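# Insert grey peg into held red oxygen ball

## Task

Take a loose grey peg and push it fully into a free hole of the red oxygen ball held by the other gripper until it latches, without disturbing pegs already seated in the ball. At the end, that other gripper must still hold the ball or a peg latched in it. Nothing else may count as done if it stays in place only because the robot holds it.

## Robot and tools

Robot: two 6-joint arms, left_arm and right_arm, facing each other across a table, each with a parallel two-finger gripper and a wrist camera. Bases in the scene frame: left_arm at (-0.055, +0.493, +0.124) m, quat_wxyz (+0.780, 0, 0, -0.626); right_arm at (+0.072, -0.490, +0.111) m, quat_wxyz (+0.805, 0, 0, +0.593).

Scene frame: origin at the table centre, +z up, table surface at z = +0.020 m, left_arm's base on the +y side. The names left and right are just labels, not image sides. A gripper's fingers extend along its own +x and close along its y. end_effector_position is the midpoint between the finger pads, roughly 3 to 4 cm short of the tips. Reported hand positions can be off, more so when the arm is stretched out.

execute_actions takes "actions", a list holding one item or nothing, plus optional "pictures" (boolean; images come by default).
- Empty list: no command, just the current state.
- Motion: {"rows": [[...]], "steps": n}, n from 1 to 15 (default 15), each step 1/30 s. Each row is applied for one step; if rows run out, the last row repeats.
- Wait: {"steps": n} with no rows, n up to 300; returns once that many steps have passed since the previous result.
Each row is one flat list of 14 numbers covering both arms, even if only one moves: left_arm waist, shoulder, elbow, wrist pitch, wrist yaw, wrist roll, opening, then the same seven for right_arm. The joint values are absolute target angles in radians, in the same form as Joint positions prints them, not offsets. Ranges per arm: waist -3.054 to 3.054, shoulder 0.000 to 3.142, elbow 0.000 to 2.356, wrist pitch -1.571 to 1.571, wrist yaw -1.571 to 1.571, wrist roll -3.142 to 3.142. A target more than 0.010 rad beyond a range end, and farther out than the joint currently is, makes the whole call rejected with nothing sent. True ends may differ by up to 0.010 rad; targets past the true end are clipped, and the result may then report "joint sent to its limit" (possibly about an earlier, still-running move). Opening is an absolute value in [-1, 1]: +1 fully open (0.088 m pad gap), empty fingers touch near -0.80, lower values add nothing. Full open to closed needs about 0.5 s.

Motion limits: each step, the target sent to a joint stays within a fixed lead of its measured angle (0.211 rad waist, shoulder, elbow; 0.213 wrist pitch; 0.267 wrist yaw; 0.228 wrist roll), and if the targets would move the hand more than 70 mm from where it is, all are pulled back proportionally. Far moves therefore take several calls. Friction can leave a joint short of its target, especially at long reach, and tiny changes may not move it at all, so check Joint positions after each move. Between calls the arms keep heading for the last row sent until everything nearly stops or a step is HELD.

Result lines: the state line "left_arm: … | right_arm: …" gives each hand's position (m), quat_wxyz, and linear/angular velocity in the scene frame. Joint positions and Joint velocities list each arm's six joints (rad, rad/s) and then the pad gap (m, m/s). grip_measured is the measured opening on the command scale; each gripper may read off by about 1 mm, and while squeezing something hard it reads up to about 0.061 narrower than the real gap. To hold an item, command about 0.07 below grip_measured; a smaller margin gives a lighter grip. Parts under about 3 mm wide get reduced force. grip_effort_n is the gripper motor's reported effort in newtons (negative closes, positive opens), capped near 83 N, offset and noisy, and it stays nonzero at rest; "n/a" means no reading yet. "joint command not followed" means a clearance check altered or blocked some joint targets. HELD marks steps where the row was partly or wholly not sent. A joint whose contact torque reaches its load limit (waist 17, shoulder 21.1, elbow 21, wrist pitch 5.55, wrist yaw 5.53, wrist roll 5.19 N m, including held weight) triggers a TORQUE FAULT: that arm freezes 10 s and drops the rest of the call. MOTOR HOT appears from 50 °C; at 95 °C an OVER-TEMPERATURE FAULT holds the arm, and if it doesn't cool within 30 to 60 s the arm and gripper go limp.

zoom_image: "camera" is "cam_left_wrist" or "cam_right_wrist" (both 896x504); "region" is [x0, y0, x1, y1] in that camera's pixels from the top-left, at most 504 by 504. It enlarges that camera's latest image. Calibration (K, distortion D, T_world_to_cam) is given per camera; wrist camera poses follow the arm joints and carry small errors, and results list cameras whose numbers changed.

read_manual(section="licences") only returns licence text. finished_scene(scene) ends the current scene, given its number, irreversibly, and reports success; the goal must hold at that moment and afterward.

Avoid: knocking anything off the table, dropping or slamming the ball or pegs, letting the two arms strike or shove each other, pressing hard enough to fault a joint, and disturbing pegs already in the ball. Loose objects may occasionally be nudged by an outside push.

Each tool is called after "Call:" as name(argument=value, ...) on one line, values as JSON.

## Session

Call:
execute_actions(actions=[])

Scene clock: 0.00 s of 4400.00 s.
left_arm: end_effector_position=(+0.1140, +0.0934, +0.3195) grip_measured=-0.124 grip_effort_n=n/a end_effector_quat_wxyz=(+0.779, -0.001, -0.005, -0.627) end_effector_velocity=(+0.002, +0.002, +0.001) end_effector_angular_velocity=(+0.004, -0.006, +0.010) | right_arm: end_effector_position=(+0.1648, -0.1872, +0.4316) grip_measured=+1.000 grip_effort_n=n/a end_effector_quat_wxyz=(+0.805, +0.014, -0.020, +0.593) end_effector_velocity=(+0.003, -0.002, -0.001) end_effector_angular_velocity=(-0.009, -0.020, -0.016)
Joint positions: left_arm=[0.278 1.633 0.637 1.006 0.28  0.001 0.033] | right_arm=[ 0.006  0.852  0.643  0.257  0.005 -0.     0.088]
Joint velocities: left_arm=[ 0.002 -0.007 -0.002 -0.007 -0.007  0.007  0.   ] | right_arm=[-0.007 -0.007 -0.002 -0.007  0.007 -0.022  0.   ]
Heat: left arm: hottest shoulder 23 °C (+0.0 °C/min); right arm: hottest elbow 25 °C (+0.0 °C/min).
camera_calibration (this result's frames):
cam_left_wrist: T_world_to_cam=[[-0.974274, -0.224926, 0.0140571, 0.140018], [-0.0912704, 0.336772, -0.937152, 0.306657], [0.206056, -0.914326, -0.348637, 0.251053], [0, 0, 0, 1]] pos_world=[0.112673, 0.157765, 0.372942]

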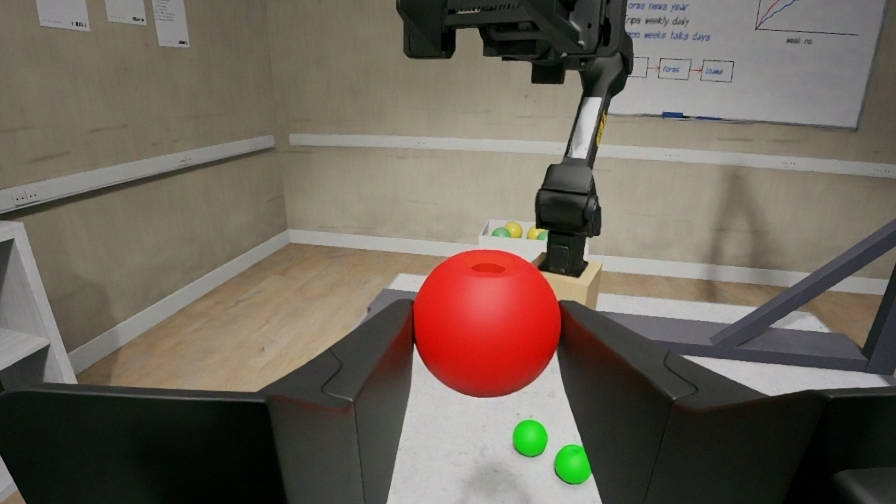

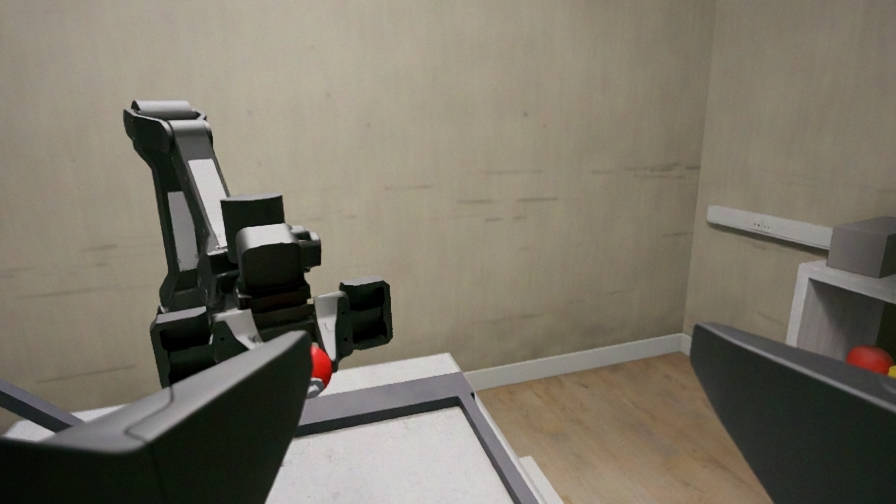

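Call:
execute_actions(actions=[{"rows": [[0.277,1.633,0.638,1.004,0.28,0.001,-0.2,0.007,0.853,0.643,0.254,0.005,0,1],[0.276,1.634,0.639,0.997,0.28,0.001,-0.2,0.010,0.855,0.644,0.244,0.005,0,1],[0.273,1.635,0.642,0.986,0.28,0.001,-0.2,0.014,0.859,0.646,0.227,0.005,0,1],[0.270,1.636,0.645,0.972,0.28,0.001,-0.2,0.020,0.864,0.648,0.206,0.005,0,1],[0.265,1.638,0.649,0.954,0.28,0.001,-0.2,0.028,0.870,0.651,0.179,0.005,0,1],[0.260,1.640,0.654,0.933,0.28,0.001,-0.2,0.037,0.878,0.654,0.147,0.005,0,1],[0.254,1.642,0.659,0.909,0.28,0.001,-0.2,0.047,0.886,0.658,0.111,0.005,0,1],[0.248,1.645,0.666,0.882,0.28,0.001,-0.2,0.058,0.896,0.662,0.072,0.005,0,1],[0.241,1.647,0.672,0.854,0.28,0.001,-0.2,0.070,0.906,0.666,0.029,0.005,0,1],[0.234,1.650,0.679,0.823,0.28,0.001,-0.2,0.082,0.916,0.671,-0.017,0.005,0,1],[0.226,1.653,0.687,0.791,0.28,0.001,-0.2,0.096,0.928,0.676,-0.065,0.005,0,1],[0.218,1.657,0.694,0.757,0.28,0.001,-0.2,0.109,0.939,0.681,-0.115,0.005,0,1],[0.209,1.660,0.702,0.723,0.28,0.001,-0.2,0.124,0.951,0.686,-0.166,0.005,0,1],[0.201,1.663,0.710,0.688,0.28,0.001,-0.2,0.138,0.964,0.691,-0.219,0.005,0,1],[0.192,1.667,0.719,0.653,0.28,0.001,-0.2,0.153,0.976,0.697,-0.272,0.005,0,1]], "steps": 15}], pictures=false)

Call:
execute_actions(actions=[{"rows": [[0.184,1.670,0.727,0.618,0.28,0.001,-0.2,0.168,0.988,0.702,-0.324,0.005,0,1],[0.175,1.673,0.735,0.583,0.28,0.001,-0.2,0.182,1.001,0.707,-0.377,0.005,0,1],[0.167,1.676,0.743,0.549,0.28,0.001,-0.2,0.197,1.013,0.712,-0.428,0.005,0,1],[0.159,1.680,0.750,0.515,0.28,0.001,-0.2,0.210,1.024,0.717,-0.478,0.005,0,1],[0.151,1.683,0.758,0.483,0.28,0.001,-0.2,0.224,1.036,0.722,-0.526,0.005,0,1],[0.144,1.686,0.765,0.452,0.28,0.001,-0.2,0.236,1.046,0.727,-0.572,0.005,0,1],[0.137,1.688,0.771,0.424,0.28,0.001,-0.2,0.248,1.057,0.731,-0.615,0.005,0,1],[0.131,1.691,0.778,0.397,0.28,0.001,-0.2,0.259,1.066,0.735,-0.654,0.005,0,1],[0.125,1.693,0.783,0.373,0.28,0.001,-0.2,0.269,1.074,0.739,-0.690,0.005,0,1],[0.120,1.695,0.788,0.352,0.28,0.001,-0.2,0.278,1.082,0.742,-0.722,0.005,0,1],[0.115,1.697,0.792,0.334,0.28,0.001,-0.2,0.286,1.088,0.745,-0.749,0.005,0,1],[0.112,1.698,0.795,0.320,0.28,0.001,-0.2,0.292,1.093,0.747,-0.770,0.005,0,1],[0.109,1.699,0.798,0.309,0.28,0.001,-0.2,0.296,1.097,0.749,-0.787,0.005,0,1],[0.1075,1.700,0.799,0.302,0.28,0.001,-0.2,0.299,1.099,0.750,-0.797,0.005,0,1],[0.107,1.700,0.800,0.300,0.28,0.001,-0.2,0.300,1.100,0.750,-0.800,0.005,0,1]], "steps": 15}], pictures=false)

Call:
execute_actions(actions=[{"steps": 12}])

Scene clock: 25.87 s of 4400.00 s.
left_arm: end_effector_position=(+0.0912, +0.0790, +0.2788) grip_measured=-0.124 grip_effort_n=-83.5 end_effector_quat_wxyz=(+0.755, +0.046, +0.099, -0.647) end_effector_velocity=(-0.102, -0.044, -0.161) end_effector_angular_velocity=(+0.791, +0.372, -0.248) | right_arm: end_effector_position=(+0.1316, -0.1789, +0.3326) grip_measured=+1.000 grip_effort_n=-2.6 end_effector_quat_wxyz=(+0.755, -0.132, +0.158, +0.622) end_effector_velocity=(-0.145, -0.048, -0.332) end_effector_angular_velocity=(-1.648, +0.314, +0.436)
Joint positions: left_arm=[0.217 1.646 0.691 0.737 0.28  0.001 0.033] | right_arm=[ 0.115  0.941  0.673 -0.148  0.005 -0.     0.088]
Joint velocities: left_arm=[-0.256  0.105  0.222 -0.989 -0.007 -0.007 -0.   ] | right_arm=[ 0.413  0.349  0.144 -1.473 -0.022 -0.007  0.   ]
Heat: left arm: hottest shoulder 26 °C (+7.0 °C/min); right arm: hottest elbow 28 °C (+7.0 °C/min).
Steps of this call (steps 1 to 90: nothing new was sent; then 22.37 s passed at rest; steps 91 to 105: all 15 steps of this action). Readings (joint positions):
91: left_arm=[0.278 1.633 0.637 1.006 0.280 0.001] | right_arm=[0.006 0.852 0.643 0.257 0.005 -0.000]
92: left_arm=[0.278 1.633 0.637 1.005 0.280 0.001] | right_arm=[0.006 0.852 0.643 0.256 0.005 -0.000]
94: left_arm=[0.278 1.633 0.637 0.995 0.280 0.001] | right_arm=[0.008 0.852 0.643 0.239 0.005 -0.000]
98: left_arm=[0.265 1.633 0.643 0.933 0.280 0.001] | right_arm=[0.032 0.869 0.647 0.149 0.005 -0.000]
105: the state above

Scene clock: 26.37 s of 4400.00 s.
left_arm: end_effector_position=(+0.0449, +0.0759, +0.2183) grip_measured=-0.124 grip_effort_n=-83.5 end_effector_quat_wxyz=(+0.695, +0.131, +0.252, -0.660) end_effector_velocity=(-0.034, +0.009, -0.041) end_effector_angular_velocity=(+0.246, +0.079, -0.053) | right_arm: end_effector_position=(+0.0764, -0.2460, +0.2233) grip_measured=+1.000 grip_effort_n=-2.6 end_effector_quat_wxyz=(+0.606, -0.372, +0.376, +0.594) end_effector_velocity=(-0.029, -0.069, -0.049) end_effector_angular_velocity=(-0.472, -0.009, +0.136)
Joint positions: left_arm=[0.115 1.687 0.783 0.328 0.28  0.001 0.033] | right_arm=[ 0.287  1.086  0.732 -0.761  0.005 -0.     0.088]
Joint velocities: left_arm=[-0.076  0.032  0.061 -0.286 -0.022 -0.007 -0.   ] | right_arm=[ 0.12   0.105  0.037 -0.403  0.007 -0.022  0.   ]
Heat: left arm: hottest shoulder 26 °C (+6.8 °C/min); right arm: hottest elbow 28 °C (+6.8 °C/min).
Steps of this call (steps 1 to 15: all 15 steps of this action). Readings (joint positions):
1: left_arm=[0.208 1.650 0.698 0.703 0.280 0.001] | right_arm=[0.129 0.953 0.678 -0.198 0.005 -0.000]
2: left_arm=[0.199 1.654 0.706 0.668 0.280 0.001] | right_arm=[0.143 0.965 0.683 -0.249 0.005 -0.000]
4: left_arm=[0.183 1.660 0.721 0.600 0.280 0.001] | right_arm=[0.172 0.989 0.692 -0.352 0.005 -0.000]
8: left_arm=[0.151 1.673 0.750 0.472 0.280 0.001] | right_arm=[0.226 1.035 0.710 -0.543 0.005 -0.000]
15: the state above

Scene clock: 26.77 s of 4400.00 s.
left_arm: end_effector_position=(+0.0428, +0.0766, +0.2158) grip_measured=-0.124 grip_effort_n=-83.5 end_effector_quat_wxyz=(+0.692, +0.136, +0.260, -0.660) end_effector_velocity=(-0.001, +0.003, -0.006) end_effector_angular_velocity=(+0.027, +0.011, +0.008) | right_arm: end_effector_position=(+0.0741, -0.2516, +0.2207) grip_measured=+1.000 grip_effort_n=-2.6 end_effector_quat_wxyz=(+0.596, -0.385, +0.385, +0.590) end_effector_velocity=(+0.001, -0.002, +0.000) end_effector_angular_velocity=(-0.002, -0.004, -0.007)
Joint positions: left_arm=[0.11  1.688 0.79  0.303 0.28  0.001 0.033] | right_arm=[ 0.296  1.093  0.739 -0.797  0.005 -0.     0.088]
Joint velocities: left_arm=[-0.002  0.002 -0.002 -0.022 -0.007 -0.007  0.   ] | right_arm=[ 0.002 -0.007 -0.002 -0.007  0.007  0.007  0.   ]
Heat: left arm: hottest shoulder 26 °C (+6.7 °C/min); right arm: hottest elbow 28 °C (+6.7 °C/min).
Steps of this call (steps 1 to 12: the robot went on to your last target). Readings (joint positions):
1: left_arm=[0.112 1.688 0.785 0.320 0.280 0.001] | right_arm=[0.291 1.088 0.733 -0.772 0.005 -0.000]
2: left_arm=[0.111 1.688 0.786 0.314 0.280 0.001] | right_arm=[0.293 1.090 0.734 -0.780 0.005 -0.000]
4: left_arm=[0.110 1.688 0.788 0.308 0.280 0.001] | right_arm=[0.295 1.092 0.736 -0.789 0.005 -0.000]
8: left_arm=[0.110 1.688 0.790 0.304 0.280 0.001] | right_arm=[0.296 1.092 0.738 -0.796 0.005 -0.000]
12: the state above
camera_calibration (this result's frames):
cam_left_wrist: T_world_to_cam=[[-0.980376, -0.111237, 0.162753, 0.0278052], [-0.186074, 0.794811, -0.577626, 0.100124], [-0.0651041, -0.596575, -0.799913, 0.298842], [0, 0, 0, 1]] pos_world=[0.0653459, 0.101795, 0.292357]
cam_right_wrist: T_world_to_cam=[[0.999266, -0.0188452, -0.0333468, -0.0595659], [-0.0225986, -0.99299, -0.116019, -0.191703], [-0.0309266, 0.116687, -0.992687, 0.325645], [0, 0, 0, 1]] pos_world=[0.0652611, -0.22948, 0.299036]

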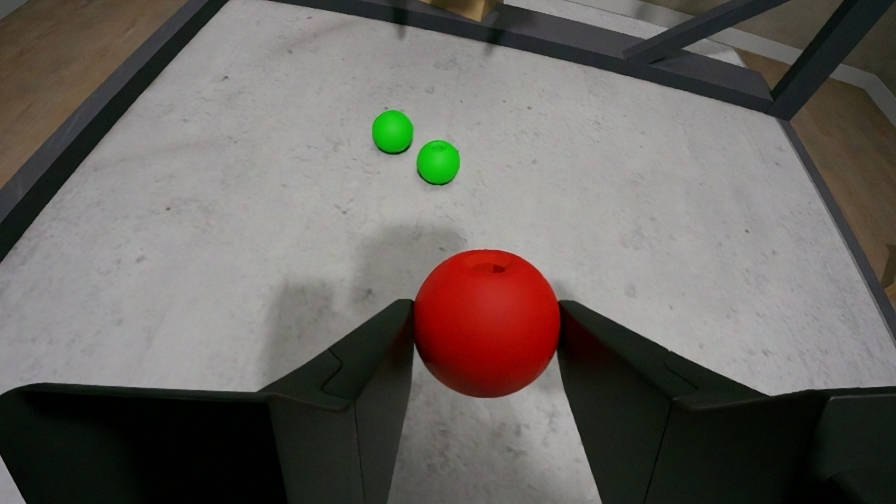

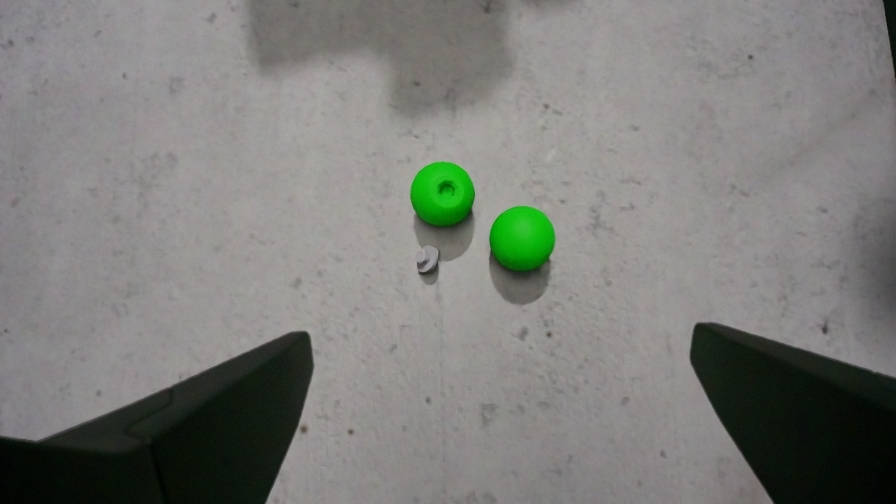

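Call:
zoom_image(camera="cam_right_wrist", region=[398, 230, 458, 290])

Call:
zoom_image(camera="cam_left_wrist", region=[400, 235, 580, 415])

Region (398, 230, 458, 290) of cam_right_wrist's 896x504 image, scaled by 8.400, with more detail than that image has.

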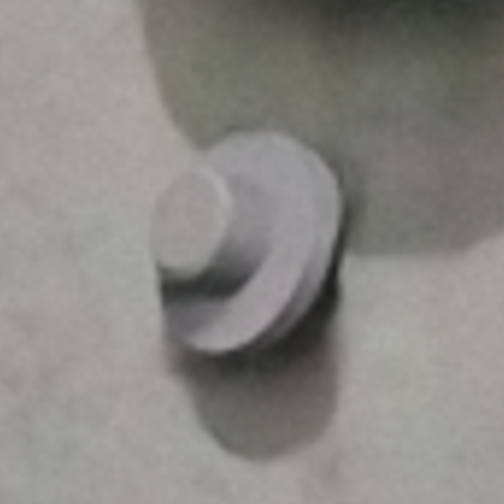

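Region (400, 235, 580, 415) of cam_left_wrist's 896x504 image, scaled by 2.800, with more detail than that image has.

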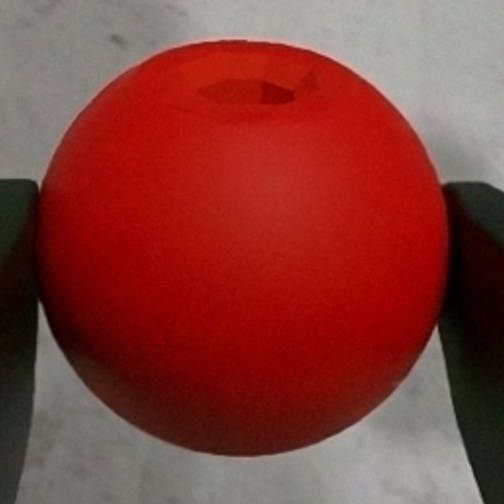

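Call:
execute_actions(actions=[{"rows": [[0.107,1.7003,0.8008,0.2981,0.2816,0.001,-0.2,0.3007,1.1019,0.7511,-0.8007,0.0057,0.0036,0.94],[0.107,1.7013,0.8033,0.2925,0.2864,0.001,-0.2,0.3028,1.1076,0.7546,-0.803,0.0079,0.0146,0.88],[0.107,1.703,0.8074,0.2829,0.2945,0.001,-0.2,0.3063,1.1171,0.7604,-0.8069,0.0115,0.0329,0.82],[0.107,1.7053,0.8132,0.2697,0.3057,0.001,-0.2,0.3111,1.1304,0.7685,-0.8122,0.0166,0.0585,0.76],[0.107,1.7082,0.8206,0.2528,0.3201,0.002,-0.2,0.3173,1.1474,0.7788,-0.819,0.0231,0.0912,0.70],[0.107,1.7118,0.8297,0.232,0.3377,0.002,-0.2,0.3249,1.1683,0.7915,-0.8274,0.0311,0.1312,0.64],[0.107,1.7161,0.8404,0.2074,0.3586,0.002,-0.2,0.334,1.193,0.8065,-0.8373,0.0405,0.1787,0.58],[0.107,1.721,0.8527,0.1791,0.3826,0.003,-0.2,0.3443,1.2214,0.8238,-0.8487,0.0513,0.2334,0.52],[0.107,1.7266,0.8668,0.1469,0.4099,0.003,-0.2,0.3561,1.2536,0.8434,-0.8617,0.0637,0.2954,0.46],[0.107,1.7329,0.8825,0.1109,0.4405,0.003,-0.2,0.3693,1.2898,0.8653,-0.8762,0.0775,0.3649,0.40],[0.107,1.7394,0.8989,0.0732,0.4725,0.004,-0.2,0.3832,1.3277,0.8884,-0.8914,0.0919,0.4378,0.34],[0.107,1.746,0.9154,0.0354,0.5046,0.004,-0.2,0.397,1.3656,0.9114,-0.9066,0.1064,0.5107,0.28],[0.107,1.7526,0.9319,-0.0024,0.5367,0.005,-0.2,0.4109,1.4035,0.9345,-0.9218,0.1209,0.5837,0.22],[0.107,1.7591,0.9484,-0.0402,0.5688,0.005,-0.2,0.4247,1.4415,0.9575,-0.9371,0.1354,0.6566,0.16],[0.107,1.7657,0.9649,-0.078,0.6009,0.006,-0.2,0.4386,1.4794,0.9806,-0.9523,0.1499,0.7296,0.10]], "steps": 15}], pictures=false)

Call:
execute_actions(actions=[{"rows": [[0.107,1.7723,0.9813,-0.1158,0.6329,0.006,-0.2,0.4524,1.5174,1.0036,-0.9675,0.1643,0.8025,0.04],[0.107,1.7789,0.9978,-0.1536,0.665,0.007,-0.2,0.4663,1.5553,1.0267,-0.9827,0.1788,0.8755,-0.02],[0.107,1.7854,1.0143,-0.1914,0.6971,0.007,-0.2,0.4801,1.5933,1.0497,-0.998,0.1933,0.9484,-0.08],[0.107,1.792,1.0308,-0.2292,0.7292,0.008,-0.2,0.494,1.6312,1.0728,-1.0132,0.2078,1.0214,-0.14],[0.107,1.7986,1.0473,-0.267,0.7613,0.008,-0.2,0.5079,1.6691,1.0959,-1.0284,0.2223,1.0944,-0.20],[0.107,1.8051,1.0638,-0.3048,0.7934,0.009,-0.2,0.5217,1.7071,1.1189,-1.0437,0.2368,1.1673,-0.26],[0.107,1.8117,1.0803,-0.3426,0.8255,0.009,-0.2,0.5356,1.745,1.142,-1.0589,0.2513,1.2403,-0.32],[0.107,1.8183,1.0967,-0.3804,0.8575,0.010,-0.2,0.5494,1.783,1.165,-1.0741,0.2657,1.3132,-0.38],[0.107,1.8249,1.1132,-0.4182,0.8896,0.010,-0.2,0.5633,1.8209,1.1881,-1.0893,0.2802,1.3862,-0.44],[0.107,1.8314,1.1297,-0.456,0.9217,0.011,-0.2,0.5771,1.8589,1.2111,-1.1046,0.2947,1.4591,-0.50],[0.107,1.838,1.1462,-0.4938,0.9538,0.011,-0.2,0.591,1.8968,1.2342,-1.1198,0.3092,1.5321,-0.55],[0.107,1.8446,1.1627,-0.5316,0.9859,0.012,-0.2,0.6049,1.9347,1.2573,-1.135,0.3237,1.6051,-0.55],[0.107,1.8511,1.1792,-0.5694,1.018,0.012,-0.2,0.6187,1.9727,1.2803,-1.1503,0.3382,1.678,-0.55],[0.107,1.8577,1.1957,-0.6072,1.0501,0.013,-0.2,0.6326,2.0106,1.3034,-1.1655,0.3527,1.751,-0.55],[0.107,1.8643,1.2121,-0.645,1.0821,0.013,-0.2,0.6464,2.0486,1.3264,-1.1807,0.3671,1.8239,-0.55]], "steps": 15}], pictures=false)

Call:
execute_actions(actions=[{"rows": [[0.107,1.8709,1.2286,-0.6828,1.1142,0.014,-0.2,0.6603,2.0865,1.3495,-1.1959,0.3816,1.8969,-0.55],[0.107,1.8774,1.2451,-0.7206,1.1463,0.014,-0.2,0.6741,2.1245,1.3725,-1.2112,0.3961,1.9698,-0.55],[0.107,1.884,1.2616,-0.7584,1.1784,0.015,-0.2,0.688,2.1624,1.3956,-1.2264,0.4106,2.0428,-0.55],[0.107,1.8906,1.2781,-0.7962,1.2105,0.015,-0.2,0.7019,2.2003,1.4187,-1.2416,0.4251,2.1158,-0.55],[0.107,1.8971,1.2946,-0.834,1.2426,0.016,-0.2,0.7157,2.2383,1.4417,-1.2569,0.4396,2.1887,-0.55],[0.107,1.9034,1.3102,-0.8699,1.2731,0.016,-0.2,0.7289,2.2744,1.4636,-1.2713,0.4533,2.2581,-0.55],[0.107,1.909,1.3243,-0.9021,1.3004,0.016,-0.2,0.7407,2.3066,1.4832,-1.2843,0.4657,2.3201,-0.55],[0.107,1.9139,1.3366,-0.9304,1.3244,0.017,-0.2,0.7511,2.335,1.5005,-1.2957,0.4765,2.3748,-0.55],[0.107,1.9182,1.3473,-0.955,1.3453,0.017,-0.2,0.7601,2.3597,1.5155,-1.3056,0.4859,2.4223,-0.55],[0.107,1.9218,1.3564,-0.9758,1.3629,0.017,-0.2,0.7677,2.3806,1.5282,-1.314,0.4939,2.4623,-0.55],[0.107,1.9247,1.3638,-0.9927,1.3773,0.018,-0.2,0.7739,2.3976,1.5385,-1.3208,0.5004,2.495,-0.55],[0.107,1.927,1.3696,-1.0059,1.3885,0.018,-0.2,0.7787,2.4109,1.5466,-1.3261,0.5055,2.5206,-0.55],[0.107,1.9287,1.3737,-1.0155,1.3966,0.018,-0.2,0.7822,2.4204,1.5524,-1.33,0.5091,2.5389,-0.55],[0.107,1.9297,1.3762,-1.0211,1.4014,0.018,-0.2,0.7843,2.4261,1.5559,-1.3323,0.5113,2.5499,-0.55],[0.107,1.93,1.377,-1.023,1.403,0.018,-0.2,0.785,2.428,1.557,-1.333,0.512,2.5535,-0.55]], "steps": 15}], pictures=false)

Call:
execute_actions(actions=[{"steps": 14}])

Call:
zoom_image(camera="cam_right_wrist", region=[420, 210, 580, 370])

Scene clock: 100.83 s of 4400.00 s.
left_arm: end_effector_position=(+0.0064, +0.0799, +0.2052) grip_measured=-0.124 grip_effort_n=-83.5 end_effector_quat_wxyz=(+0.584, +0.139, +0.368, -0.710) end_effector_velocity=(-0.136, +0.030, -0.009) end_effector_angular_velocity=(+0.542, +0.858, -0.623) | right_arm: end_effector_position=(+0.0633, -0.2315, +0.2047) grip_measured=+0.252 grip_effort_n=-18.4 end_effector_quat_wxyz=(+0.663, -0.327, +0.531, +0.414) end_effector_velocity=(-0.047, +0.078, -0.079) end_effector_angular_velocity=(-0.633, -0.106, -1.566)
Joint positions: left_arm=[0.11  1.738 0.915 0.013 0.522 0.002 0.033] | right_arm=[ 0.401  1.38   0.917 -0.915  0.113  0.549  0.051]
Joint velocities: left_arm=[-0.007  0.188  0.471 -1.077  0.886  0.007 -0.   ] | right_arm=[ 0.393  1.092  0.667 -0.432  0.418  1.927 -0.086]
Heat: left arm: hottest elbow 28 °C (+2.0 °C/min); right arm: hottest elbow 31 °C (+2.0 °C/min).
Steps of this call (steps 1 to 30: the robot went on to your last target; steps 31 to 90: nothing new was sent; then 70.57 s passed at rest; steps 91 to 105: all 15 steps of this action). Readings (joint positions):
91: left_arm=[0.110 1.688 0.790 0.302 0.280 0.001] | right_arm=[0.296 1.093 0.739 -0.798 0.005 -0.000]
92: left_arm=[0.110 1.688 0.791 0.300 0.280 0.001] | right_arm=[0.297 1.094 0.740 -0.799 0.005 0.002]
94: left_arm=[0.110 1.690 0.795 0.290 0.287 0.001] | right_arm=[0.301 1.104 0.745 -0.804 0.007 0.022]
98: left_arm=[0.110 1.700 0.820 0.232 0.336 0.001] | right_arm=[0.321 1.160 0.781 -0.828 0.029 0.135]
105: the state above

Scene clock: 101.33 s of 4400.00 s.
left_arm: end_effector_position=(-0.0565, +0.1038, +0.2356) grip_measured=-0.124 grip_effort_n=-83.5 end_effector_quat_wxyz=(+0.355, +0.071, +0.567, -0.740) end_effector_velocity=(-0.100, +0.047, +0.127) end_effector_angular_velocity=(+0.505, +1.115, -0.317) | right_arm: end_effector_position=(+0.0304, -0.1964, +0.1493) grip_measured=-0.515 grip_effort_n=-18.8 end_effector_quat_wxyz=(+0.805, -0.205, +0.554, +0.062) end_effector_velocity=(-0.081, +0.054, -0.140) end_effector_angular_velocity=(+0.015, -0.893, -1.251)
Joint positions: left_arm=[ 0.11   1.836  1.161 -0.55   1.     0.009  0.033] | right_arm=[ 0.608  1.942  1.262 -1.141  0.329  1.53   0.014]
Joint velocities: left_arm=[-0.007  0.188  0.491 -1.121  0.945 -0.022 -0.   ] | right_arm=[ 0.413  1.121  0.691 -0.447  0.418  1.927 -0.019]
Heat: left arm: hottest elbow 28 °C (+2.0 °C/min); right arm: hottest elbow 31 °C (+2.0 °C/min).
Steps of this call (steps 1 to 15: all 15 steps of this action). Readings (joint positions):
1: left_arm=[0.110 1.745 0.931 -0.024 0.553 0.002] | right_arm=[0.415 1.417 0.940 -0.929 0.127 0.614]
2: left_arm=[0.110 1.751 0.947 -0.061 0.584 0.003] | right_arm=[0.428 1.454 0.962 -0.944 0.141 0.680]
4: left_arm=[0.110 1.764 0.980 -0.135 0.648 0.003] | right_arm=[0.455 1.528 1.008 -0.974 0.170 0.811]
8: left_arm=[0.110 1.790 1.046 -0.286 0.775 0.006] | right_arm=[0.511 1.679 1.100 -1.035 0.227 1.072]
15: the state above

Scene clock: 101.83 s of 4400.00 s.
left_arm: end_effector_position=(-0.0823, +0.1142, +0.3019) grip_measured=-0.124 grip_effort_n=-83.5 end_effector_quat_wxyz=(+0.184, -0.046, +0.693, -0.696) end_effector_velocity=(-0.008, +0.001, +0.048) end_effector_angular_velocity=(+0.144, +0.289, -0.003) | right_arm: end_effector_position=(-0.0030, -0.1867, +0.0828) grip_measured=-0.547 grip_effort_n=-18.4 end_effector_quat_wxyz=(+0.910, +0.030, +0.390, -0.140) end_effector_velocity=(-0.018, -0.003, -0.049) end_effector_angular_velocity=(+0.455, -0.399, -0.534)
Joint positions: left_arm=[ 0.11   1.911  1.358 -0.996  1.379  0.014  0.033] | right_arm=[ 0.777  2.396  1.532 -1.321  0.498  2.468  0.012]
Joint velocities: left_arm=[-0.002  0.046  0.125 -0.286  0.227 -0.022 -0.   ] | right_arm=[ 0.1    0.291  0.164 -0.11   0.095  0.96  -0.   ]
Heat: left arm: hottest elbow 28 °C (+2.0 °C/min); right arm: hottest elbow 31 °C (+2.0 °C/min).
Steps of this call (steps 1 to 15: all 15 steps of this action). Readings (joint positions):
1: left_arm=[0.110 1.842 1.178 -0.588 1.032 0.010] | right_arm=[0.621 1.980 1.286 -1.157 0.343 1.596]
2: left_arm=[0.110 1.849 1.194 -0.626 1.064 0.010] | right_arm=[0.635 2.018 1.309 -1.172 0.358 1.661]
4: left_arm=[0.110 1.862 1.227 -0.701 1.128 0.011] | right_arm=[0.663 2.093 1.355 -1.203 0.387 1.792]
8: left_arm=[0.110 1.887 1.291 -0.846 1.251 0.013] | right_arm=[0.718 2.240 1.444 -1.260 0.442 2.054]
15: the state above

Scene clock: 102.30 s of 4400.00 s.
left_arm: end_effector_position=(-0.0829, +0.1145, +0.3054) grip_measured=-0.124 grip_effort_n=-83.5 end_effector_quat_wxyz=(+0.175, -0.054, +0.699, -0.691) end_effector_velocity=(+0.001, +0.002, +0.000) end_effector_angular_velocity=(+0.025, +0.001, +0.004) | right_arm: end_effector_position=(-0.0040, -0.1849, +0.0813) grip_measured=-0.547 grip_effort_n=-17.9 end_effector_quat_wxyz=(+0.911, +0.064, +0.378, -0.152) end_effector_velocity=(+0.001, +0.002, -0.001) end_effector_angular_velocity=(+0.004, -0.000, +0.007)
Joint positions: left_arm=[ 0.11   1.916  1.367 -1.02   1.399  0.015  0.033] | right_arm=[ 0.782  2.413  1.549 -1.332  0.509  2.551  0.012]
Joint velocities: left_arm=[ 0.002 -0.002  0.002 -0.022 -0.007 -0.007 -0.   ] | right_arm=[-0.002  0.002  0.002  0.007  0.007 -0.007 -0.   ]
Heat: left arm: hottest elbow 28 °C (+2.0 °C/min); right arm: hottest elbow 31 °C (+2.0 °C/min).
Steps of this call (steps 1 to 14: the robot went on to your last target). Readings (joint positions):
1: left_arm=[0.110 1.913 1.362 -1.003 1.385 0.014] | right_arm=[0.780 2.403 1.537 -1.324 0.501 2.494]
2: left_arm=[0.110 1.914 1.364 -1.009 1.390 0.015] | right_arm=[0.782 2.408 1.540 -1.327 0.503 2.512]
4: left_arm=[0.110 1.915 1.366 -1.015 1.395 0.015] | right_arm=[0.782 2.411 1.544 -1.330 0.506 2.532]
8: left_arm=[0.110 1.916 1.367 -1.019 1.398 0.015] | right_arm=[0.782 2.412 1.549 -1.331 0.508 2.547]
14: the state above
camera_calibration (this result's frames):
cam_left_wrist: T_world_to_cam=[[-0.171476, -0.0597689, 0.983374, -0.295277], [0.0309808, 0.997337, 0.0660198, -0.103438], [-0.984701, 0.0417865, -0.169168, 0.0429617], [0, 0, 0, 1]] pos_world=[-0.00512387, 0.0837188, 0.304464]
cam_right_wrist: T_world_to_cam=[[-0.322505, -0.945618, -0.0423998, -0.160857], [-0.832742, 0.304735, -0.462253, 0.121427], [0.450035, -0.113771, -0.885734, 0.12774], [0, 0, 0, 1]] pos_world=[-0.00824711, -0.174579, 0.162453]

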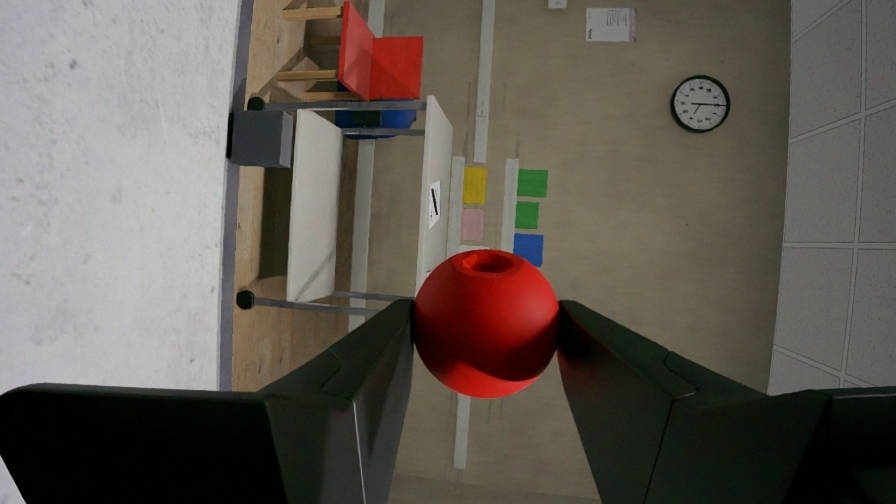

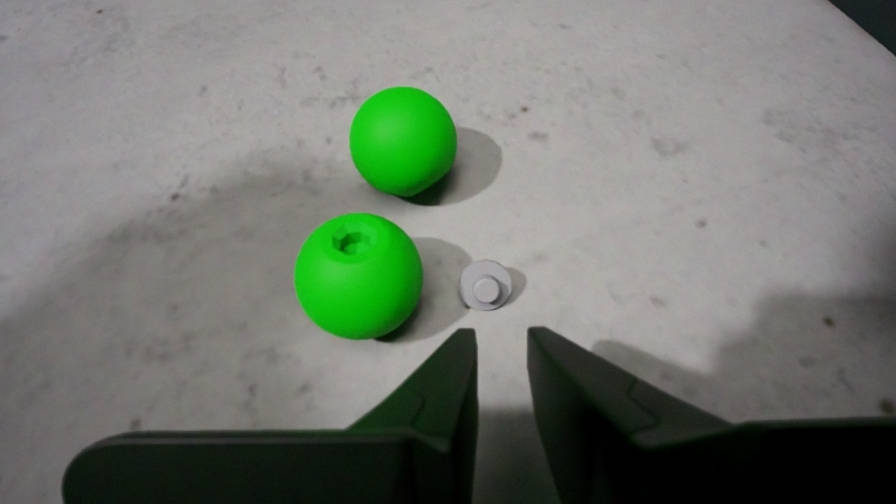

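Region (420, 210, 580, 370) of cam_right_wrist's 896x504 image, scaled by 3.150, with more detail than that image has.

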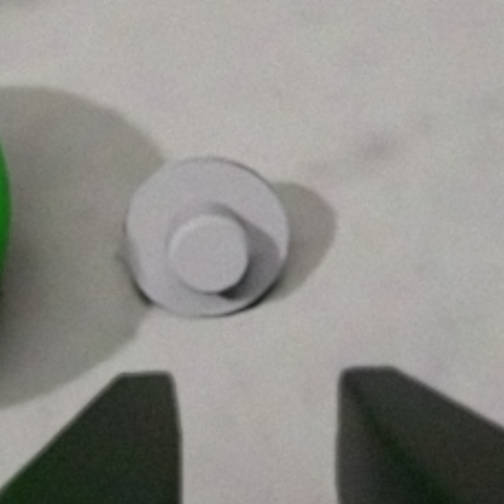

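Call:
zoom_image(camera="cam_right_wrist", region=[450, 250, 520, 320])

Call:
zoom_image(camera="cam_right_wrist", region=[440, 310, 566, 436])

Region (450, 250, 520, 320) of cam_right_wrist's 896x504 image, scaled by 7.200, with more detail than that image has.

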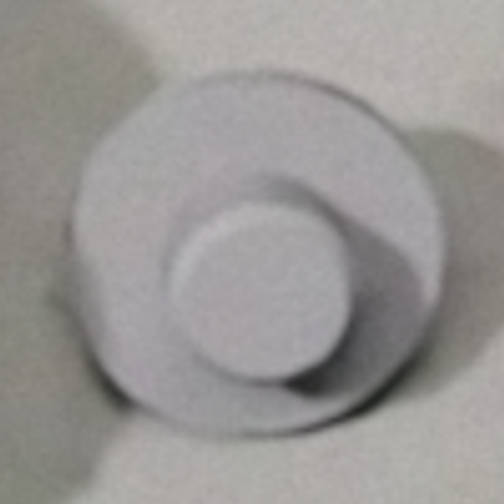

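Region (440, 310, 566, 436) of cam_right_wrist's 896x504 image, scaled by 4.000, with more detail than that image has.

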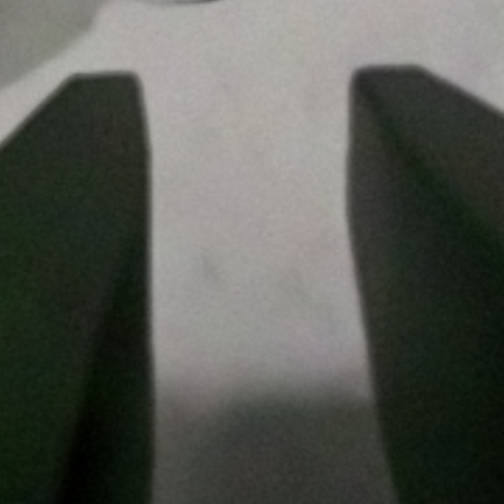

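Call:
execute_actions(actions=[{"rows": [[0.107,1.93,1.377,-1.023,1.403,0.018,-0.2,0.7815,2.414,1.546,-1.33,0.512,2.55,-0.55],[0.107,1.93,1.377,-1.023,1.403,0.018,-0.2,0.7765,2.4011,1.533,-1.3237,0.512,2.5453,-0.55],[0.107,1.93,1.377,-1.023,1.403,0.018,-0.2,0.7736,2.4001,1.5273,-1.3165,0.512,2.5422,-0.55],[0.107,1.93,1.377,-1.023,1.403,0.018,-0.2,0.7699,2.3988,1.52,-1.3072,0.512,2.5382,-0.55],[0.107,1.93,1.377,-1.023,1.403,0.018,-0.2,0.7655,2.3972,1.5114,-1.2963,0.512,2.5335,-0.55],[0.107,1.93,1.377,-1.023,1.403,0.018,-0.2,0.7607,2.3955,1.5019,-1.2842,0.512,2.5283,-0.55],[0.107,1.93,1.377,-1.023,1.403,0.018,-0.2,0.7556,2.3937,1.4919,-1.2715,0.512,2.5228,-0.55],[0.107,1.93,1.377,-1.023,1.403,0.018,-0.2,0.7504,2.3918,1.4816,-1.2585,0.512,2.5172,-0.55],[0.107,1.93,1.377,-1.023,1.403,0.018,-0.2,0.7453,2.39,1.4716,-1.2458,0.512,2.5117,-0.55],[0.107,1.93,1.377,-1.023,1.403,0.018,-0.2,0.7405,2.3883,1.4621,-1.2337,0.512,2.5065,-0.55],[0.107,1.93,1.377,-1.023,1.403,0.018,-0.2,0.7361,2.3867,1.4535,-1.2228,0.512,2.5018,-0.55],[0.107,1.93,1.377,-1.023,1.403,0.018,-0.2,0.7324,2.3854,1.4462,-1.2135,0.512,2.4978,-0.55],[0.107,1.93,1.377,-1.023,1.403,0.018,-0.2,0.7295,2.3844,1.4405,-1.2063,0.512,2.4947,-0.55],[0.107,1.93,1.377,-1.023,1.403,0.018,-0.2,0.7277,2.3837,1.4368,-1.2017,0.512,2.4927,-0.55],[0.107,1.93,1.377,-1.023,1.403,0.018,-0.2,0.727,2.3835,1.4355,-1.2,0.512,2.492,-0.55]], "steps": 15}], pictures=false)

Call:
execute_actions(actions=[{"steps": 12}])

Call:
zoom_image(camera="cam_right_wrist", region=[450, 275, 550, 375])

Scene clock: 135.77 s of 4400.00 s.
left_arm: end_effector_position=(-0.0829, +0.1145, +0.3055) grip_measured=-0.124 grip_effort_n=-83.5 end_effector_quat_wxyz=(+0.175, -0.054, +0.699, -0.691) end_effector_velocity=(-0.001, +0.001, -0.001) end_effector_angular_velocity=(+0.030, +0.002, +0.001) | right_arm: end_effector_position=(+0.0142, -0.1895, +0.0647) grip_measured=-0.547 grip_effort_n=-18.4 end_effector_quat_wxyz=(+0.905, +0.065, +0.391, -0.158) end_effector_velocity=(+0.033, -0.015, -0.028) end_effector_angular_velocity=(-0.040, +0.052, -0.033)
Joint positions: left_arm=[ 0.11   1.916  1.367 -1.02   1.399  0.015  0.033] | right_arm=[ 0.734  2.397  1.456 -1.217  0.509  2.501  0.012]
Joint velocities: left_arm=[-0.002 -0.002 -0.002 -0.007 -0.007 -0.022  0.   ] | right_arm=[-0.09  -0.017 -0.154  0.168 -0.022 -0.095 -0.   ]
Heat: left arm: hottest shoulder 29 °C (+1.0 °C/min); right arm: hottest elbow 29 °C (-2.0 °C/min).
Steps of this call (steps 1 to 30: the robot went on to your last target; steps 31 to 90: nothing new was sent; then 29.97 s passed at rest; steps 91 to 105: all 15 steps of this action). Readings (joint positions):
91: left_arm=[0.110 1.916 1.367 -1.020 1.399 0.015] | right_arm=[0.782 2.413 1.549 -1.332 0.509 2.551]
92: left_arm=[0.110 1.916 1.367 -1.020 1.399 0.015] | right_arm=[0.782 2.413 1.549 -1.332 0.509 2.551]
94: left_arm=[0.110 1.916 1.367 -1.020 1.399 0.015] | right_arm=[0.781 2.412 1.544 -1.322 0.509 2.548]
98: left_arm=[0.110 1.916 1.367 -1.020 1.399 0.015] | right_arm=[0.768 2.406 1.515 -1.287 0.509 2.531]
105: the state above

Scene clock: 136.17 s of 4400.00 s.
left_arm: end_effector_position=(-0.0829, +0.1145, +0.3055) grip_measured=-0.124 grip_effort_n=-83.5 end_effector_quat_wxyz=(+0.175, -0.054, +0.699, -0.691) end_effector_velocity=(-0.001, +0.002, +0.001) end_effector_angular_velocity=(-0.002, -0.008, -0.004) | right_arm: end_effector_position=(+0.0158, -0.1897, +0.0631) grip_measured=-0.547 grip_effort_n=-18.8 end_effector_quat_wxyz=(+0.904, +0.066, +0.393, -0.157) end_effector_velocity=(+0.003, +0.000, +0.003) end_effector_angular_velocity=(-0.004, -0.005, +0.002)
Joint positions: left_arm=[ 0.11   1.916  1.367 -1.02   1.399  0.015  0.033] | right_arm=[ 0.73   2.394  1.445 -1.202  0.509  2.494  0.012]
Joint velocities: left_arm=[-0.002 -0.007 -0.002 -0.007 -0.007  0.007 -0.   ] | right_arm=[-0.007 -0.007 -0.002 -0.007  0.007 -0.007 -0.   ]
Heat: left arm: hottest shoulder 29 °C (+1.0 °C/min); right arm: hottest elbow 29 °C (-2.0 °C/min).
Steps of this call (steps 1 to 12: the robot went on to your last target). Readings (joint positions):
1: left_arm=[0.110 1.916 1.367 -1.020 1.399 0.015] | right_arm=[0.732 2.397 1.452 -1.213 0.509 2.499]
2: left_arm=[0.110 1.916 1.367 -1.020 1.399 0.015] | right_arm=[0.730 2.397 1.449 -1.209 0.509 2.497]
4: left_arm=[0.110 1.916 1.367 -1.020 1.399 0.015] | right_arm=[0.730 2.396 1.447 -1.205 0.509 2.496]
8: left_arm=[0.110 1.916 1.367 -1.020 1.399 0.015] | right_arm=[0.730 2.394 1.445 -1.203 0.509 2.495]
12: the state above
camera_calibration (this result's frames):
cam_left_wrist: T_world_to_cam=[[-0.171121, -0.059648, 0.983443, -0.29534], [0.0310051, 0.997345, 0.0658862, -0.103396], [-0.984762, 0.0417663, -0.168817, 0.0428524], [0, 0, 0, 1]] pos_world=[-0.00513353, 0.0837156, 0.304496]
cam_right_wrist: T_world_to_cam=[[-0.334745, -0.941652, -0.035181, -0.159238], [-0.843887, 0.316185, -0.433452, 0.131485], [0.419285, -0.115407, -0.90049, 0.103283], [0, 0, 0, 1]] pos_world=[0.0143496, -0.179601, 0.144395]

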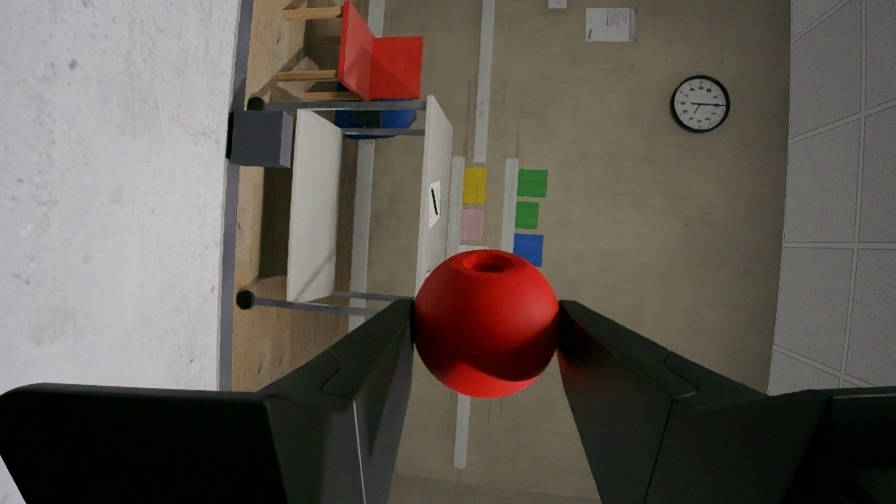

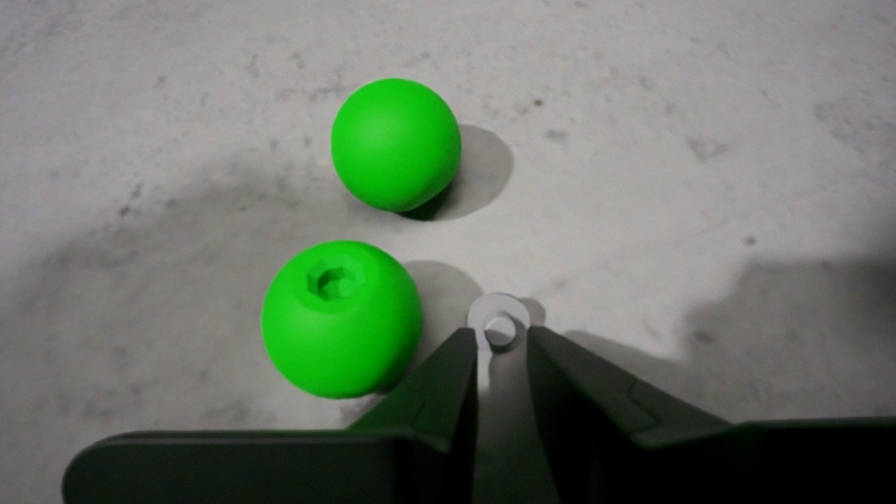

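Region (450, 275, 550, 375) of cam_right_wrist's 896x504 image, scaled by 5.040, with more detail than that image has.

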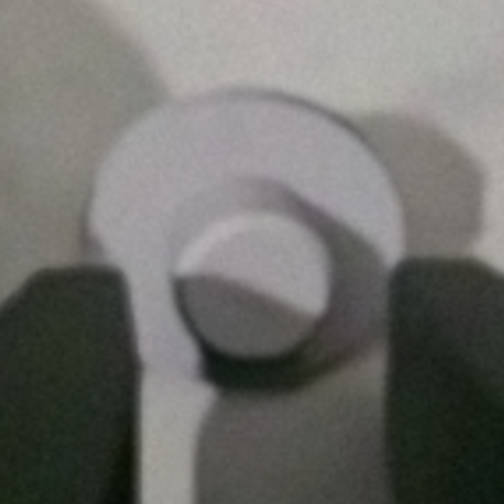

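Call:
execute_actions(actions=[{"rows": [[0.107,1.93,1.377,-1.023,1.403,0.018,-0.2,0.7265,2.3835,1.4346,-1.1988,0.512,2.492,-0.55],[0.107,1.93,1.377,-1.023,1.403,0.018,-0.2,0.7253,2.3835,1.4321,-1.1954,0.512,2.492,-0.55],[0.107,1.93,1.377,-1.023,1.403,0.018,-0.2,0.7235,2.3835,1.4284,-1.1905,0.512,2.492,-0.55],[0.107,1.93,1.377,-1.023,1.403,0.018,-0.2,0.7213,2.3835,1.424,-1.1845,0.512,2.492,-0.55],[0.107,1.93,1.377,-1.023,1.403,0.018,-0.2,0.719,2.3835,1.4191,-1.178,0.512,2.492,-0.55],[0.107,1.93,1.377,-1.023,1.403,0.018,-0.2,0.7166,2.3835,1.4142,-1.1716,0.512,2.492,-0.55],[0.107,1.93,1.377,-1.023,1.403,0.018,-0.2,0.7144,2.3835,1.4098,-1.1656,0.512,2.492,-0.55],[0.107,1.93,1.377,-1.023,1.403,0.018,-0.2,0.7126,2.3835,1.4061,-1.1607,0.512,2.492,-0.55],[0.107,1.93,1.377,-1.023,1.403,0.018,-0.2,0.7114,2.3835,1.4036,-1.1573,0.512,2.492,-0.55],[0.107,1.93,1.377,-1.023,1.403,0.018,-0.2,0.7109,2.3835,1.4027,-1.1561,0.512,2.492,-0.55]], "steps": 15}], pictures=false)

Call:
execute_actions(actions=[{"rows": [[0.107,1.93,1.377,-1.023,1.403,0.018,-0.2,0.7109,2.3835,1.4027,-1.1561,0.512,2.492,-0.57],[0.107,1.93,1.377,-1.023,1.403,0.018,-0.2,0.7109,2.3835,1.4027,-1.1561,0.512,2.492,-0.59],[0.107,1.93,1.377,-1.023,1.403,0.018,-0.2,0.7109,2.3835,1.4027,-1.1561,0.512,2.492,-0.61],[0.107,1.93,1.377,-1.023,1.403,0.018,-0.2,0.7109,2.3835,1.4027,-1.1561,0.512,2.492,-0.63],[0.107,1.93,1.377,-1.023,1.403,0.018,-0.2,0.7109,2.3835,1.4027,-1.1561,0.512,2.492,-0.65],[0.107,1.93,1.377,-1.023,1.403,0.018,-0.2,0.7109,2.3835,1.4027,-1.1561,0.512,2.492,-0.67],[0.107,1.93,1.377,-1.023,1.403,0.018,-0.2,0.7109,2.3835,1.4027,-1.1561,0.512,2.492,-0.69],[0.107,1.93,1.377,-1.023,1.403,0.018,-0.2,0.7109,2.3835,1.4027,-1.1561,0.512,2.492,-0.71],[0.107,1.93,1.377,-1.023,1.403,0.018,-0.2,0.7109,2.3835,1.4027,-1.1561,0.512,2.492,-0.73],[0.107,1.93,1.377,-1.023,1.403,0.018,-0.2,0.7109,2.3835,1.4027,-1.1561,0.512,2.492,-0.75],[0.107,1.93,1.377,-1.023,1.403,0.018,-0.2,0.7109,2.3835,1.4027,-1.1561,0.512,2.492,-0.77],[0.107,1.93,1.377,-1.023,1.403,0.018,-0.2,0.7109,2.3835,1.4027,-1.1561,0.512,2.492,-0.79]], "steps": 15}])

Call:
zoom_image(camera="cam_right_wrist", region=[450, 285, 550, 385])

Scene clock: 152.63 s of 4400.00 s.
left_arm: end_effector_position=(-0.0829, +0.1145, +0.3055) grip_measured=-0.124 grip_effort_n=-83.5 end_effector_quat_wxyz=(+0.175, -0.054, +0.699, -0.691) end_effector_velocity=(+0.001, +0.001, -0.003) end_effector_angular_velocity=(+0.035, -0.011, +0.006) | right_arm: end_effector_position=(+0.0220, -0.1921, +0.0562) grip_measured=-0.547 grip_effort_n=-18.8 end_effector_quat_wxyz=(+0.901, +0.073, +0.395, -0.162) end_effector_velocity=(+0.002, -0.000, -0.000) end_effector_angular_velocity=(+0.000, -0.003, +0.007)
Joint positions: left_arm=[ 0.11   1.916  1.367 -1.02   1.399  0.015  0.033] | right_arm=[ 0.714  2.393  1.413 -1.159  0.509  2.494  0.012]
Joint velocities: left_arm=[ 0.002 -0.002 -0.002 -0.007 -0.022 -0.022 -0.   ] | right_arm=[-0.002 -0.002 -0.007  0.007  0.007 -0.007 -0.   ]
Heat: left arm: hottest shoulder 29 °C (+1.0 °C/min); right arm: hottest shoulder 31 °C (+0.0 °C/min).
Steps of this call (steps 1 to 30: the robot went on to your last target; steps 31 to 90: nothing new was sent; then 12.97 s passed at rest; steps 91 to 105: all 15 steps of this action). Readings (joint positions):
91: left_arm=[0.110 1.916 1.367 -1.020 1.399 0.015] | right_arm=[0.730 2.394 1.445 -1.201 0.509 2.494]
92: left_arm=[0.110 1.916 1.367 -1.020 1.399 0.015] | right_arm=[0.730 2.393 1.444 -1.200 0.509 2.494]
94: left_arm=[0.110 1.916 1.367 -1.020 1.399 0.015] | right_arm=[0.729 2.393 1.440 -1.195 0.509 2.494]
98: left_arm=[0.110 1.916 1.367 -1.020 1.399 0.015] | right_arm=[0.722 2.393 1.426 -1.175 0.509 2.494]
105: the state above

Scene clock: 153.13 s of 4400.00 s.
left_arm: end_effector_position=(-0.0829, +0.1145, +0.3055) grip_measured=-0.124 grip_effort_n=-83.5 end_effector_quat_wxyz=(+0.175, -0.054, +0.699, -0.691) end_effector_velocity=(-0.001, +0.000, -0.001) end_effector_angular_velocity=(+0.002, -0.007, -0.001) | right_arm: end_effector_position=(+0.0220, -0.1920, +0.0562) grip_measured=-0.712 grip_effort_n=-83.5 end_effector_quat_wxyz=(+0.901, +0.074, +0.395, -0.162) end_effector_velocity=(-0.003, +0.000, -0.005) end_effector_angular_velocity=(+0.013, +0.022, -0.020)
Joint positions: left_arm=[ 0.11   1.916  1.367 -1.02   1.399  0.015  0.033] | right_arm=[ 0.714  2.392  1.412 -1.158  0.509  2.494  0.004]
Joint velocities: left_arm=[-0.002 -0.002 -0.002  0.007 -0.007 -0.007  0.   ] | right_arm=[-0.002  0.002 -0.002  0.022 -0.022  0.007  0.   ]
Heat: left arm: hottest shoulder 29 °C (+1.0 °C/min); right arm: hottest shoulder 31 °C (+0.0 °C/min).
Steps of this call (steps 1 to 15: all 15 steps of this action). Readings (joint positions):
1: left_arm=[0.110 1.916 1.367 -1.020 1.399 0.015] | right_arm=[0.714 2.393 1.413 -1.159 0.509 2.494]
2: left_arm=[0.110 1.916 1.367 -1.020 1.399 0.015] | right_arm=[0.714 2.393 1.412 -1.158 0.509 2.494]
4: left_arm=[0.110 1.916 1.367 -1.020 1.399 0.015] | right_arm=[0.714 2.393 1.412 -1.158 0.509 2.494]
8: left_arm=[0.110 1.916 1.367 -1.020 1.399 0.015] | right_arm=[0.714 2.393 1.412 -1.158 0.509 2.494]
15: the state above
camera_calibration (this result's frames):
cam_left_wrist: T_world_to_cam=[[-0.171121, -0.059648, 0.983443, -0.29534], [0.0310051, 0.997345, 0.0658862, -0.103396], [-0.984762, 0.0417663, -0.168817, 0.0428524], [0, 0, 0, 1]] pos_world=[-0.00513353, 0.0837156, 0.304496]
cam_right_wrist: T_world_to_cam=[[-0.349216, -0.935991, -0.0443864, -0.157669], [-0.840827, 0.333914, -0.426041, 0.137342], [0.413592, -0.111459, -0.903614, 0.0952128], [0, 0, 0, 1]] pos_world=[0.021041, -0.182824, 0.13755]

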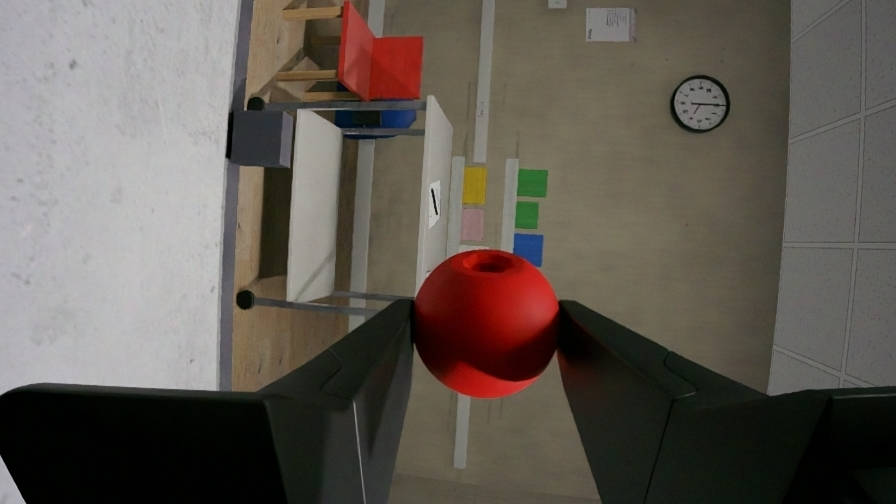

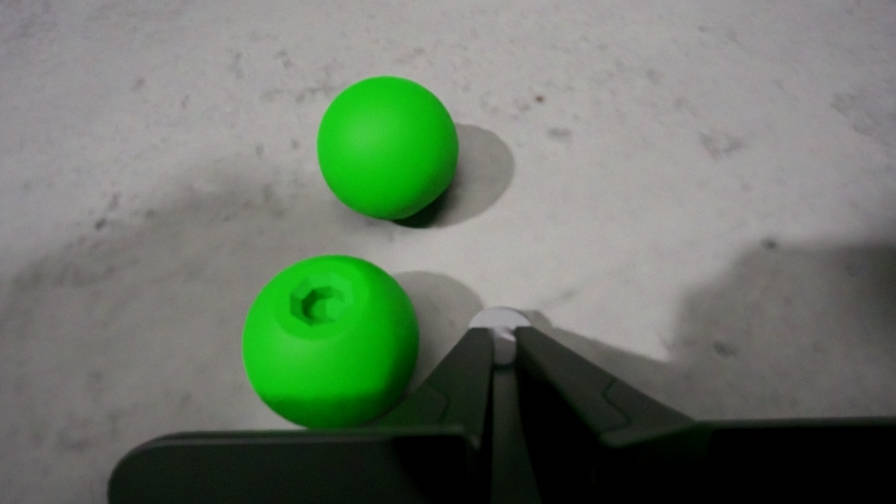

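Region (450, 285, 550, 385) of cam_right_wrist's 896x504 image, scaled by 5.040, with more detail than that image has.

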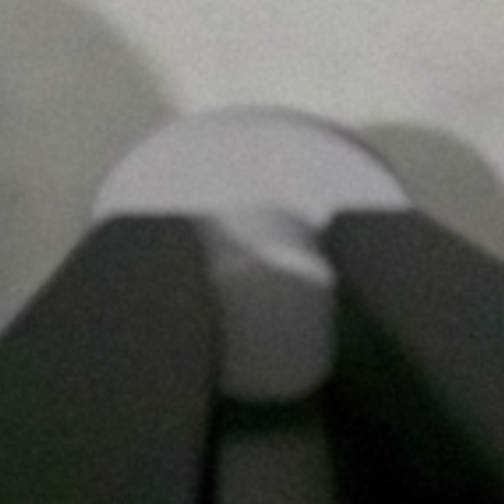

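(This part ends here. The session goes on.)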